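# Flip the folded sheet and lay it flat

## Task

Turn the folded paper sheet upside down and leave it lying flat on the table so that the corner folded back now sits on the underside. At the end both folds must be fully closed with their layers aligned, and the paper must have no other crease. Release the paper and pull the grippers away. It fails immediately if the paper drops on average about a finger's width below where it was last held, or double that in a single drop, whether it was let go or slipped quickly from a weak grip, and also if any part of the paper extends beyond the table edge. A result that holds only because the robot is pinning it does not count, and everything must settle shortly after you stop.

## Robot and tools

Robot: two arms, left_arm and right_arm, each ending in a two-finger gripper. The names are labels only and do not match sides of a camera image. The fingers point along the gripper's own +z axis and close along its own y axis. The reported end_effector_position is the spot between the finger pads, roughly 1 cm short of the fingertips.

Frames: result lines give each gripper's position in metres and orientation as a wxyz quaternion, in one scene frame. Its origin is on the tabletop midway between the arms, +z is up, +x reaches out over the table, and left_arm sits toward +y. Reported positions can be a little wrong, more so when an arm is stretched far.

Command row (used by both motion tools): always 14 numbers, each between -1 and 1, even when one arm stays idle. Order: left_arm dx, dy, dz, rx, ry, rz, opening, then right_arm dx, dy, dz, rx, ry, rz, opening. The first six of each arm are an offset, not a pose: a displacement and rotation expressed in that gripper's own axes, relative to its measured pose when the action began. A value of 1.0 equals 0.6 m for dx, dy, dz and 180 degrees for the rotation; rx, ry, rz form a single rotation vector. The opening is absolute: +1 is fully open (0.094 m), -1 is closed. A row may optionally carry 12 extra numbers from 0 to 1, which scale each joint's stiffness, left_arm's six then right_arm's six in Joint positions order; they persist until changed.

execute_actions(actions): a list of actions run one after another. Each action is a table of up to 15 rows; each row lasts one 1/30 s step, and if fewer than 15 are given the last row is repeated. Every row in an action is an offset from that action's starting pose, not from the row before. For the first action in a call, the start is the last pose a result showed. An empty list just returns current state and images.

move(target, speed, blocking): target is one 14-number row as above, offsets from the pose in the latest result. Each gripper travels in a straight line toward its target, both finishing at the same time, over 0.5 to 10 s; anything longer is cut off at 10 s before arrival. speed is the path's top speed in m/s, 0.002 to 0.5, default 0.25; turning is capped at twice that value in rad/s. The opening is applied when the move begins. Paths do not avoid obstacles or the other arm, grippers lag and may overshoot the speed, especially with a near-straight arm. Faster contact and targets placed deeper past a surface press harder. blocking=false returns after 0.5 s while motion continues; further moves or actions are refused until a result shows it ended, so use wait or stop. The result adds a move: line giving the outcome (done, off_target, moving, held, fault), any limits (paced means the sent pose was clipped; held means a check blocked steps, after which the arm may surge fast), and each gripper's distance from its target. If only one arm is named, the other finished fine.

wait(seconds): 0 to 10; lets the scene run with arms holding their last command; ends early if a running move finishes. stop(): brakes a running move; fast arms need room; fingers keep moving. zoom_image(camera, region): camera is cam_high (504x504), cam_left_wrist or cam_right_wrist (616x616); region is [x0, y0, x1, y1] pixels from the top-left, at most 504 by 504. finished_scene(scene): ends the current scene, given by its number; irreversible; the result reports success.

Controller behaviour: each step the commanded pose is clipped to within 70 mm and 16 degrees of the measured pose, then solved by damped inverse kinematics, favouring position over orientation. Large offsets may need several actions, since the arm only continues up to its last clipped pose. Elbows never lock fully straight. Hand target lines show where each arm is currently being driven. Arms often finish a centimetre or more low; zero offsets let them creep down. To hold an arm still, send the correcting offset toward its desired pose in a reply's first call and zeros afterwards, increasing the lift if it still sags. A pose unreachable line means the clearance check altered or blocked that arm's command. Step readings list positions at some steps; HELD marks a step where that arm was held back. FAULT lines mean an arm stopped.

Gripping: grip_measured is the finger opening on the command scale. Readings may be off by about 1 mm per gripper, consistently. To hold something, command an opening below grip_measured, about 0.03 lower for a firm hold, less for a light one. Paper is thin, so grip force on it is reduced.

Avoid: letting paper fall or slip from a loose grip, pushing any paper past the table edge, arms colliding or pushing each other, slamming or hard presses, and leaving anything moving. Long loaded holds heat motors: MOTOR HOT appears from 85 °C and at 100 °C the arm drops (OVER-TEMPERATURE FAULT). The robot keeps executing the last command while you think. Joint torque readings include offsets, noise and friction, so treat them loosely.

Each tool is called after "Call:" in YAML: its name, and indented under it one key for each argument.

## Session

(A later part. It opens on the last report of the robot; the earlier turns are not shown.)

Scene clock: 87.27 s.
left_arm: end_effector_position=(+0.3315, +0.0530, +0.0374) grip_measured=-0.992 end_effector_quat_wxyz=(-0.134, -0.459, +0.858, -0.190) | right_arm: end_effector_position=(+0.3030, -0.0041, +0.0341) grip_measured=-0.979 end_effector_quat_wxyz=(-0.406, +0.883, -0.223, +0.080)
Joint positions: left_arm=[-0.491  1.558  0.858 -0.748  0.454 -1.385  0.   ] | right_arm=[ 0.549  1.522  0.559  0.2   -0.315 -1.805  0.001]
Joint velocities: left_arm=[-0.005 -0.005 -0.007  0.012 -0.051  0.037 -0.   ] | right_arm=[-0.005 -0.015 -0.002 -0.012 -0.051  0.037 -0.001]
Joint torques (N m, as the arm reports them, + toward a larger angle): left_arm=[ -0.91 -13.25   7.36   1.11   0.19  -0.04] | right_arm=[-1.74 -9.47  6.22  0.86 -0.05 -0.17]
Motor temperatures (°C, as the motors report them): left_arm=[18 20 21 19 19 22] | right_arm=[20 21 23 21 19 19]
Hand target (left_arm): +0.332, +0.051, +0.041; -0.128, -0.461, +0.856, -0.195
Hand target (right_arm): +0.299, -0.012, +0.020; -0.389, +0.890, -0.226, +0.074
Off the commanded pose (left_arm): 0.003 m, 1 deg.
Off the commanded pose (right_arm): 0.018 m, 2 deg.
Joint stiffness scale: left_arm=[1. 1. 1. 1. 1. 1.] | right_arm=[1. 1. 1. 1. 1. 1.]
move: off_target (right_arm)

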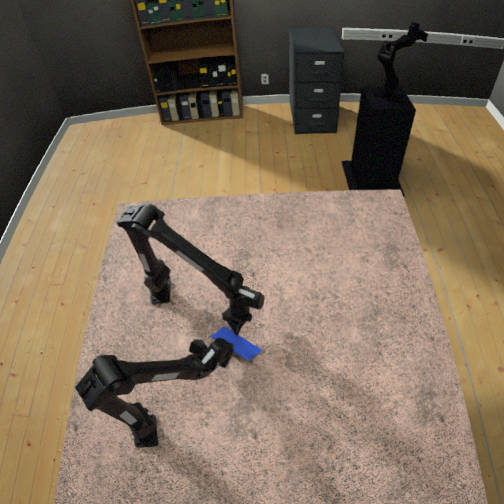

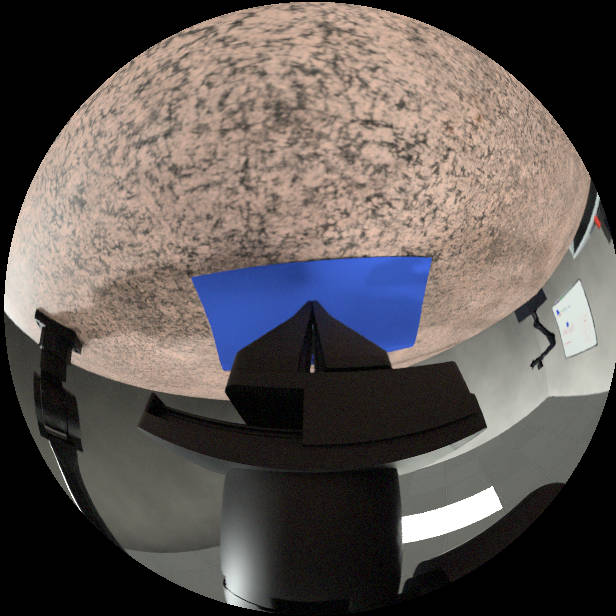

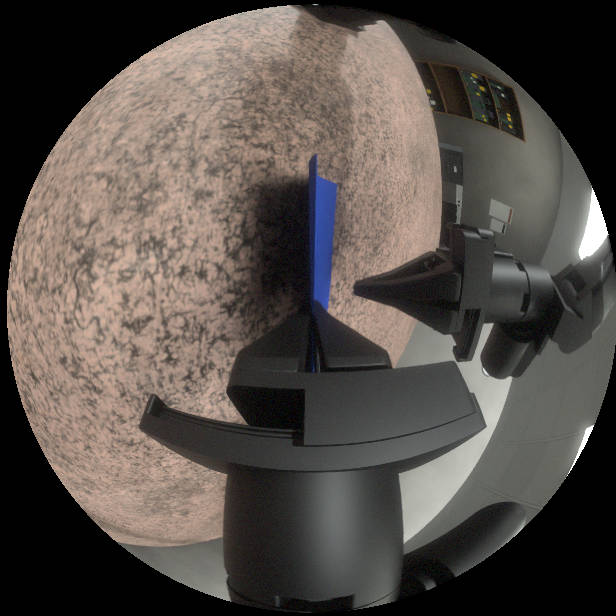

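Call:
move:
  target: [0,0,0,0,0,0,-1, 0,0.038,0.01,-0.01,0,0,-1]
  speed: 0.02

Call:
move:
  target: [0,0,0.07,0,0,0,-1, 0,0,0,0,0,0,-1]
  speed: 0.04

Scene clock: 95.87 s.
left_arm: end_effector_position=(+0.3315, +0.0530, +0.0374) grip_measured=-0.992 end_effector_quat_wxyz=(-0.135, -0.460, +0.857, -0.189) | right_arm: end_effector_position=(+0.2977, -0.0086, +0.0221) grip_measured=-0.979 end_effector_quat_wxyz=(-0.397, +0.886, -0.226, +0.073)
Joint positions: left_arm=[-0.491  1.558  0.858 -0.748  0.454 -1.388  0.   ] | right_arm=[ 0.549  1.542  0.545  0.209 -0.315 -1.806  0.001]
Joint velocities: left_arm=[-0.005 -0.015 -0.007 -0.022 -0.066 -0.037 -0.002] | right_arm=[ 0.005 -0.005 -0.022 -0.007  0.066 -0.007 -0.   ]
Joint torques (N m, as the arm reports them, + toward a larger angle): left_arm=[ -0.7  -11.68   7.9    0.75   0.32   0.12] | right_arm=[-1.59 -9.62  5.9   2.32 -0.06 -0.16]
Motor temperatures (°C, as the motors report them): left_arm=[18 20 21 19 19 22] | right_arm=[20 21 23 21 19 19]
Hand target (left_arm): +0.331, +0.053, +0.037; -0.135, -0.459, +0.858, -0.190
Hand target (right_arm): +0.297, -0.013, +0.013; -0.392, +0.889, -0.224, +0.076
Off the commanded pose (left_arm): 0.000 m, 0 deg.
Off the commanded pose (right_arm): 0.010 m, 1 deg.
Joint stiffness scale: left_arm=[1. 1. 1. 1. 1. 1.] | right_arm=[1. 1. 1. 1. 1. 1.]
move: done

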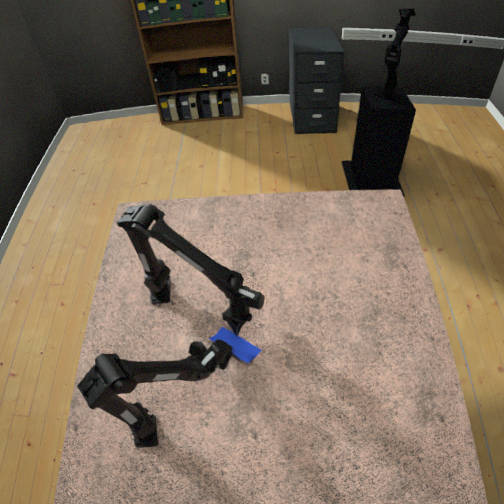

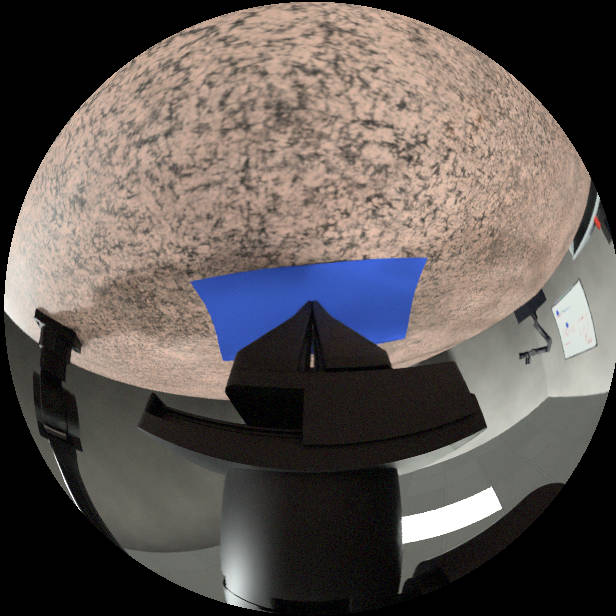

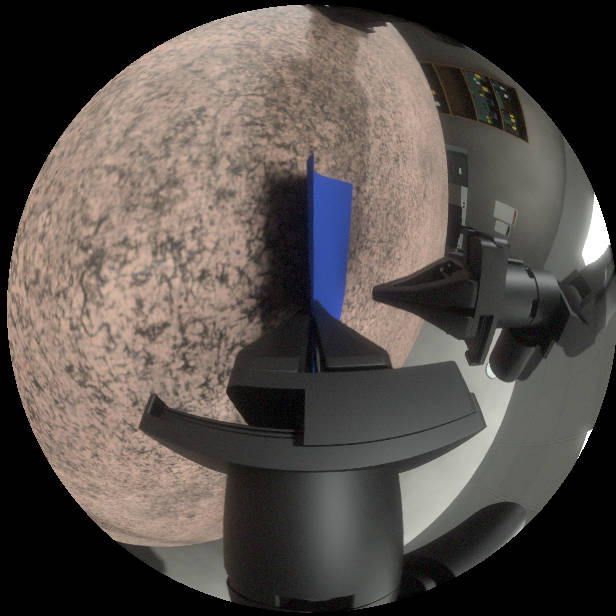

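Scene clock: 97.17 s.
left_arm: end_effector_position=(+0.3335, +0.0363, +0.0095) grip_measured=-0.992 end_effector_quat_wxyz=(-0.131, -0.458, +0.857, -0.196) | right_arm: end_effector_position=(+0.2977, -0.0086, +0.0221) grip_measured=-0.979 end_effector_quat_wxyz=(-0.397, +0.886, -0.226, +0.073)
Joint positions: left_arm=[-0.527  1.625  0.841 -0.63   0.451 -1.429  0.   ] | right_arm=[ 0.549  1.542  0.545  0.209 -0.315 -1.806  0.001]
Joint velocities: left_arm=[-0.005 -0.005 -0.007  0.002  0.022  0.007 -0.   ] | right_arm=[-0.005  0.005  0.012  0.012 -0.037  0.007 -0.001]
Joint torques (N m, as the arm reports them, + toward a larger angle): left_arm=[ -1.58 -10.77   6.69   1.34   0.14  -0.01] | right_arm=[ -0.97 -11.52   6.77   1.47  -0.19  -0.04]
Motor temperatures (°C, as the motors report them): left_arm=[18 20 21 19 19 22] | right_arm=[20 21 23 21 19 19]
Hand target (left_arm): +0.329, +0.034, +0.001; -0.134, -0.460, +0.857, -0.190
Hand target (right_arm): +0.298, -0.009, +0.022; -0.397, +0.886, -0.226, +0.073
Off the commanded pose (left_arm): 0.011 m, 1 deg.
Off the commanded pose (right_arm): 0.000 m, 0 deg.
Joint stiffness scale: left_arm=[1. 1. 1. 1. 1. 1.] | right_arm=[1. 1. 1. 1. 1. 1.]
move: off_target (left_arm)

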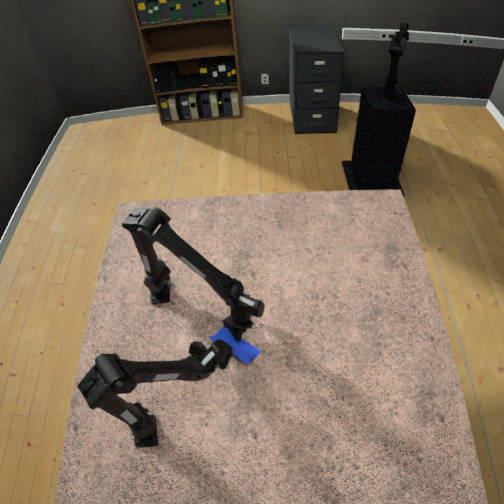

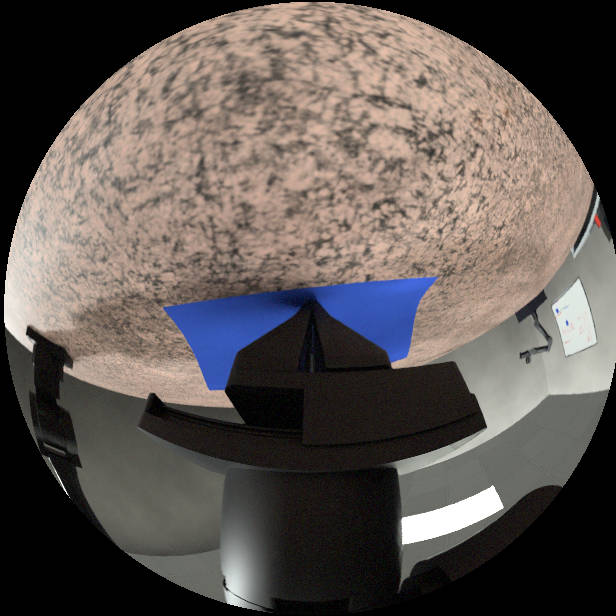

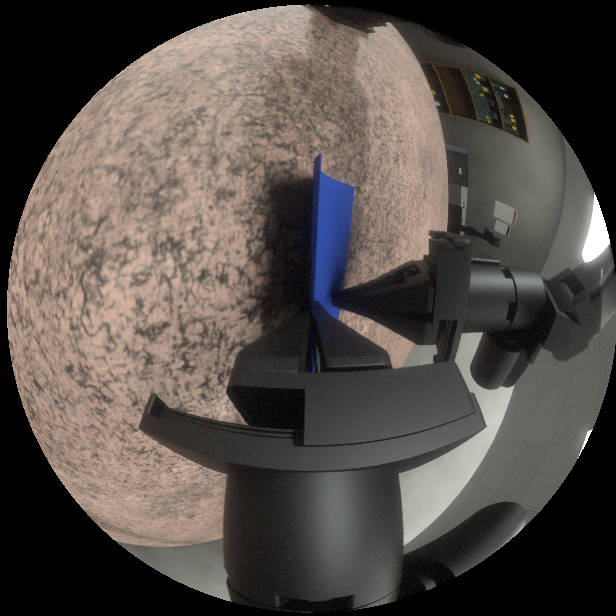

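Call:
move:
  target: [0,0,0.012,0,0,0,-1, 0,0.023,-0.022,0,0,0,-0.85]
  speed: 0.01

Call:
execute_actions:
  actions:
    - [[0,0,0.012,0,0,0,-1,0,0,0,0,0,0,-1]]
    - [[0,0,0.012,0,0,0,-1,0,0,0,0,0,0,-1]]
    - [[0,0,0.012,0,0,0,-1,0,0,0,0,0,0,-0.8]]

Call:
move:
  target: [0,0,0.012,0,0,0,-1, 0,0.05,-0.056,0,0,0,-0.65]
  speed: 0.015

Call:
move:
  target: [0,0,-0.33,0,0,0,-1, 0.04,-0.03,-0.22,0,0,0.05,-0.65]
  speed: 0.1

Scene clock: 101.70 s.
left_arm: end_effector_position=(+0.3351, +0.0356, +0.0096) grip_measured=-0.992 end_effector_quat_wxyz=(-0.129, -0.458, +0.857, -0.199) | right_arm: end_effector_position=(+0.2878, -0.0224, +0.0173) grip_measured=-0.852 end_effector_quat_wxyz=(-0.393, +0.887, -0.232, +0.067)
Joint positions: left_arm=[-0.527  1.625  0.841 -0.623  0.451 -1.431  0.   ] | right_arm=[ 0.536  1.52   0.507  0.209 -0.327 -1.806  0.007]
Joint velocities: left_arm=[-0.015 -0.005 -0.002 -0.007 -0.037 -0.051  0.   ] | right_arm=[0.005 0.005 0.007 0.007 0.022 0.095 0.   ]
Joint torques (N m, as the arm reports them, + toward a larger angle): left_arm=[ -1.41 -10.87   7.15   1.31   0.26   0.  ] | right_arm=[ -1.78 -11.81   5.81   1.88  -0.29  -0.18]
Motor temperatures (°C, as the motors report them): left_arm=[18 20 21 19 19 22] | right_arm=[20 21 23 21 19 19]
Hand target (left_arm): +0.333, +0.033, +0.003; -0.131, -0.459, +0.857, -0.196
Hand target (right_arm): +0.289, -0.025, +0.021; -0.397, +0.886, -0.226, +0.073
Off the commanded pose (left_arm): 0.007 m, 0 deg.
Off the commanded pose (right_arm): 0.005 m, 1 deg.
Joint stiffness scale: left_arm=[1. 1. 1. 1. 1. 1.] | right_arm=[1. 1. 1. 1. 1. 1.]
move: done

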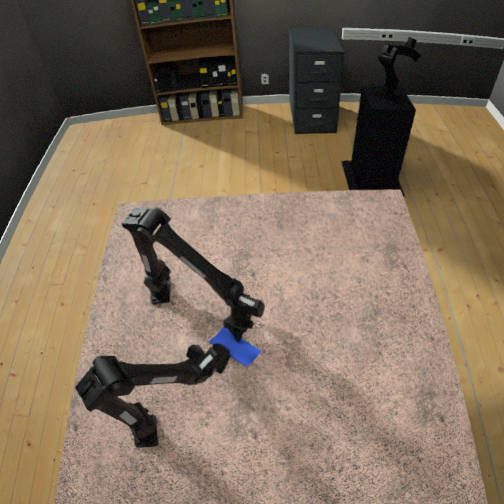

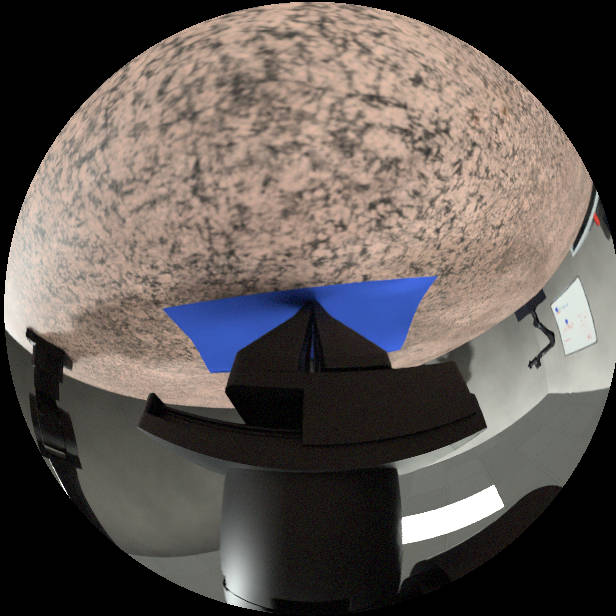

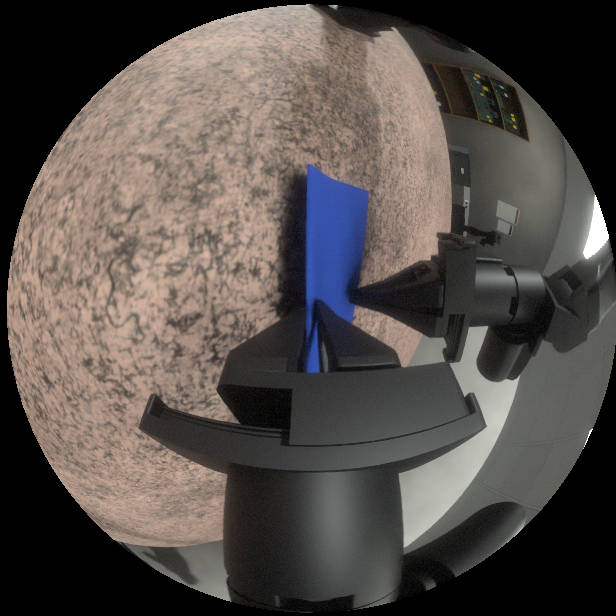

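Scene clock: 103.20 s.
left_arm: end_effector_position=(+0.3391, +0.0337, +0.0097) grip_measured=-0.992 end_effector_quat_wxyz=(-0.124, -0.456, +0.857, -0.206) | right_arm: end_effector_position=(+0.2878, -0.0224, +0.0173) grip_measured=-0.802 end_effector_quat_wxyz=(-0.393, +0.887, -0.232, +0.067)
Joint positions: left_arm=[-0.528  1.627  0.841 -0.602  0.451 -1.431  0.   ] | right_arm=[ 0.536  1.52   0.507  0.209 -0.327 -1.806  0.009]
Joint velocities: left_arm=[-0.005 -0.005  0.002  0.017  0.037  0.022 -0.   ] | right_arm=[-0.005  0.005  0.012 -0.002 -0.037 -0.037 -0.001]
Joint torques (N m, as the arm reports them, + toward a larger angle): left_arm=[ -1.57 -10.93   7.2    1.34   0.25  -0.01] | right_arm=[ -1.06 -10.69   6.64   1.4   -0.19  -0.04]
Motor temperatures (°C, as the motors report them): left_arm=[18 20 21 19 19 22] | right_arm=[20 21 23 21 19 19]
Hand target (left_arm): +0.337, +0.031, +0.003; -0.126, -0.457, +0.857, -0.203
Hand target (right_arm): +0.288, -0.022, +0.017; -0.393, +0.887, -0.232, +0.067
Off the commanded pose (left_arm): 0.007 m, 0 deg.
Off the commanded pose (right_arm): 0.000 m, 0 deg.
Joint stiffness scale: left_arm=[1. 1. 1. 1. 1. 1.] | right_arm=[1. 1. 1. 1. 1. 1.]
Step readings (end_effector_position; steps 1 to 15: 1st action; 16 to 30: 2nd action; 31 to 45: 3rd action):
0: left_arm (+0.3351, +0.0356, +0.0096) | right_arm (+0.2878, -0.0224, +0.0173)
1: left_arm (+0.3354, +0.0355, +0.0097) | right_arm (+0.2878, -0.0224, +0.0173)
2: left_arm (+0.3357, +0.0353, +0.0096) | right_arm (+0.2878, -0.0224, +0.0173)
4: left_arm (+0.3363, +0.0351, +0.0096) | right_arm (+0.2878, -0.0224, +0.0173)
8: left_arm (+0.3364, +0.0350, +0.0096) | right_arm (+0.2878, -0.0224, +0.0173)
15: left_arm (+0.3364, +0.0350, +0.0096) | right_arm (+0.2878, -0.0224, +0.0173)
16: left_arm (+0.3365, +0.0348, +0.0096) | right_arm (+0.2878, -0.0224, +0.0173)
17: left_arm (+0.3369, +0.0347, +0.0097) | right_arm (+0.2878, -0.0224, +0.0173)
19: left_arm (+0.3374, +0.0344, +0.0096) | right_arm (+0.2878, -0.0224, +0.0173)
23: left_arm (+0.3376, +0.0343, +0.0097) | right_arm (+0.2878, -0.0224, +0.0173)
30: left_arm (+0.3376, +0.0343, +0.0097) | right_arm (+0.2878, -0.0224, +0.0173)
31: left_arm (+0.3379, +0.0342, +0.0097) | right_arm (+0.2878, -0.0224, +0.0173)
32: left_arm (+0.3384, +0.0340, +0.0097) | right_arm (+0.2878, -0.0224, +0.0173)
34: left_arm (+0.3389, +0.0338, +0.0096) | right_arm (+0.2878, -0.0224, +0.0173)
38: left_arm (+0.3391, +0.0337, +0.0097) | right_arm (+0.2878, -0.0224, +0.0173)
45: end_effector_position above

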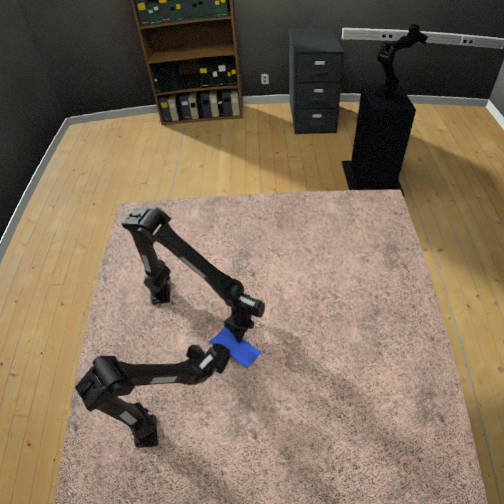

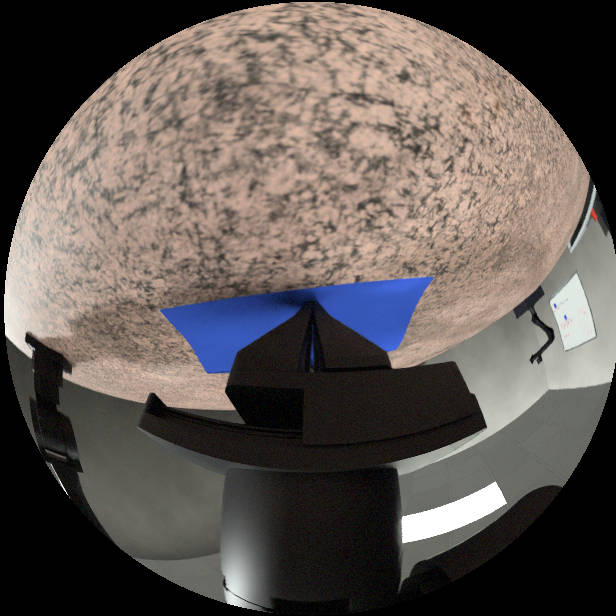

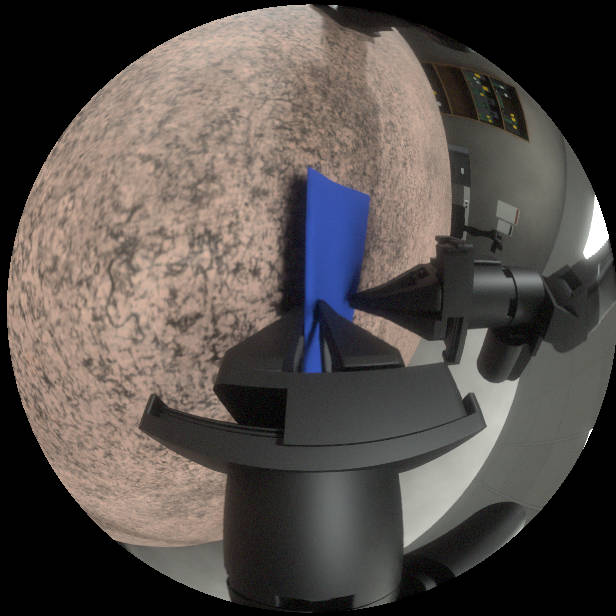

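Scene clock: 106.43 s.
left_arm: end_effector_position=(+0.3406, +0.0330, +0.0097) grip_measured=-0.992 end_effector_quat_wxyz=(-0.121, -0.455, +0.857, -0.208) | right_arm: end_effector_position=(+0.2679, -0.0575, +0.0176) grip_measured=-0.652 end_effector_quat_wxyz=(-0.395, +0.886, -0.236, +0.064)
Joint positions: left_arm=[-0.528  1.628  0.841 -0.594  0.451 -1.431  0.   ] | right_arm=[ 0.484  1.433  0.409  0.209 -0.365 -1.835  0.016]
Joint velocities: left_arm=[-0.005 -0.005 -0.022  0.007 -0.037 -0.095 -0.001] | right_arm=[-0.005 -0.015 -0.012  0.002  0.051 -0.037  0.001]
Joint torques (N m, as the arm reports them, + toward a larger angle): left_arm=[ -1.43 -10.92   7.23   1.34   0.26  -0.01] | right_arm=[-1.9  -9.91  5.67  1.16 -0.32 -0.18]
Motor temperatures (°C, as the motors report them): left_arm=[18 20 21 19 19 22] | right_arm=[20 21 22 21 19 19]
Hand target (left_arm): +0.339, +0.030, +0.003; -0.124, -0.456, +0.857, -0.206
Hand target (right_arm): +0.266, -0.062, +0.018; -0.393, +0.887, -0.232, +0.067
Off the commanded pose (left_arm): 0.007 m, 0 deg.
Off the commanded pose (right_arm): 0.005 m, 1 deg.
Joint stiffness scale: left_arm=[1. 1. 1. 1. 1. 1.] | right_arm=[1. 1. 1. 1. 1. 1.]
move: done

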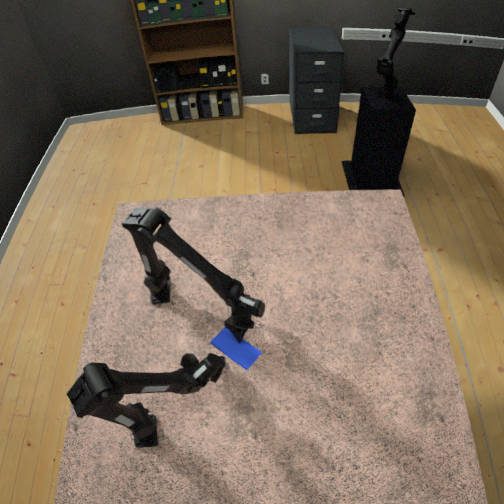

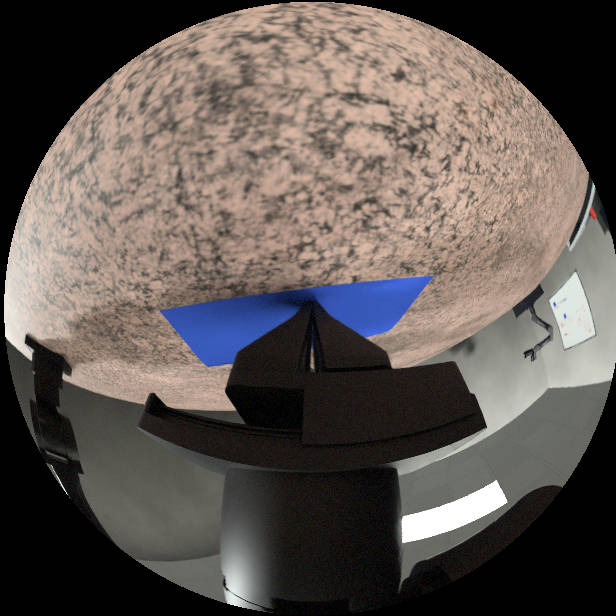

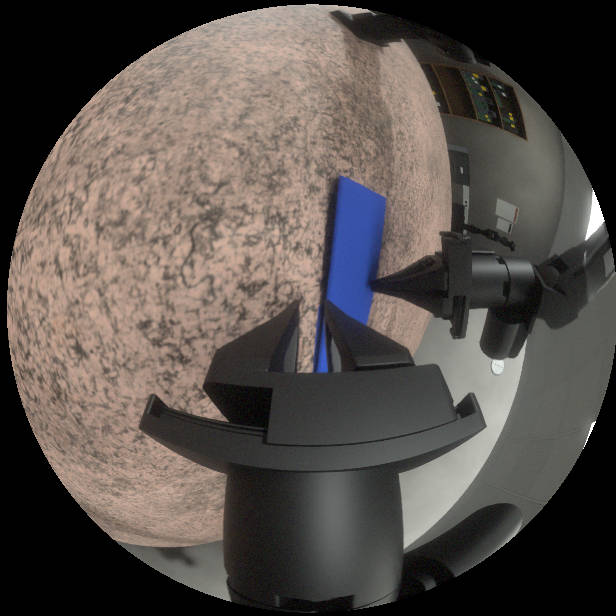

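Scene clock: 108.77 s.
left_arm: end_effector_position=(+0.3280, +0.1285, +0.1580) grip_measured=-0.992 end_effector_quat_wxyz=(-0.144, -0.465, +0.853, -0.187) | right_arm: end_effector_position=(+0.2436, -0.1481, +0.1023) grip_measured=-0.652 end_effector_quat_wxyz=(-0.393, +0.864, -0.315, +0.021)
Joint positions: left_arm=[-0.295  1.348  1.    -1.212  0.478 -1.178  0.   ] | right_arm=[ 0.215  0.933  0.399 -0.406 -0.543 -1.89   0.016]
Joint velocities: left_arm=[-0.005 -0.015  0.007 -0.002 -0.022  0.081  0.   ] | right_arm=[-0.015  0.005  0.022 -0.012  0.007 -0.007 -0.   ]
Joint torques (N m, as the arm reports them, + toward a larger angle): left_arm=[  0.16 -10.63  14.17   0.35   0.5    0.21] | right_arm=[-1.72 -4.17 12.49  0.67 -0.42 -0.18]
Motor temperatures (°C, as the motors report them): left_arm=[18 20 21 19 19 22] | right_arm=[20 21 23 21 20 19]
Hand target (left_arm): +0.345, +0.127, +0.182; -0.122, -0.455, +0.857, -0.207
Hand target (right_arm): +0.253, -0.146, +0.118; -0.401, +0.863, -0.305, +0.033
Off the commanded pose (left_arm): 0.031 m, 4 deg.
Off the commanded pose (right_arm): 0.021 m, 2 deg.
Joint stiffness scale: left_arm=[1. 1. 1. 1. 1. 1.] | right_arm=[1. 1. 1. 1. 1. 1.]
move: off_target (left_arm, right_arm)

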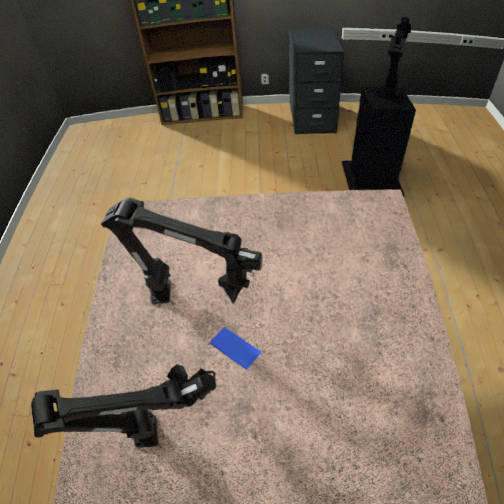

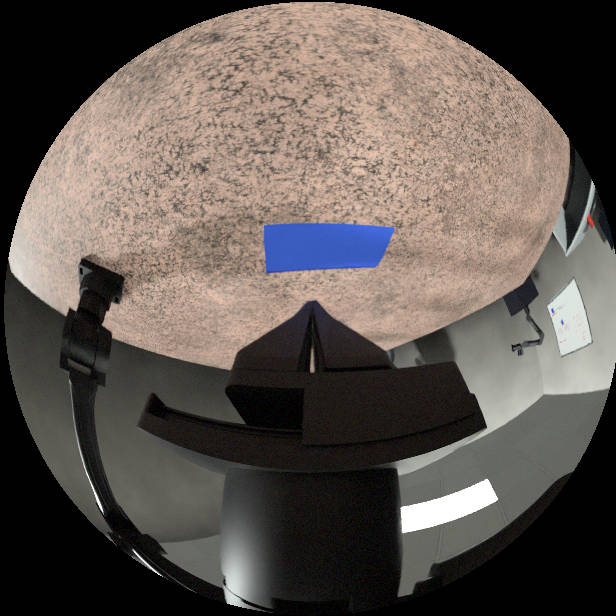

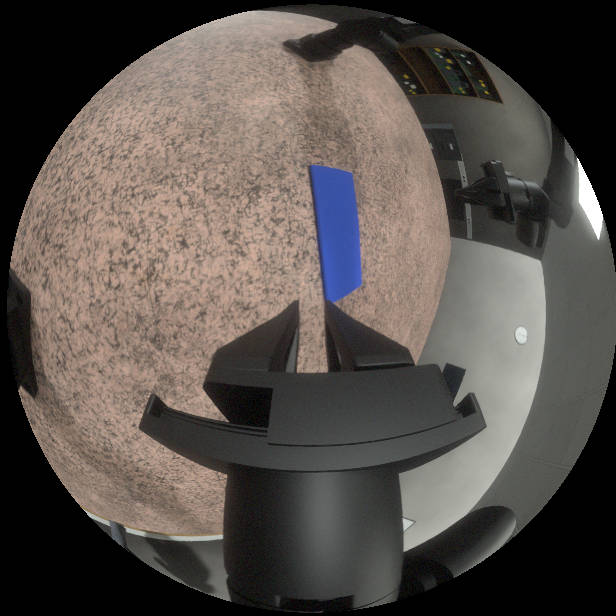

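Call:
finished_scene:
  scene: 2

The scene is finished: the task was done.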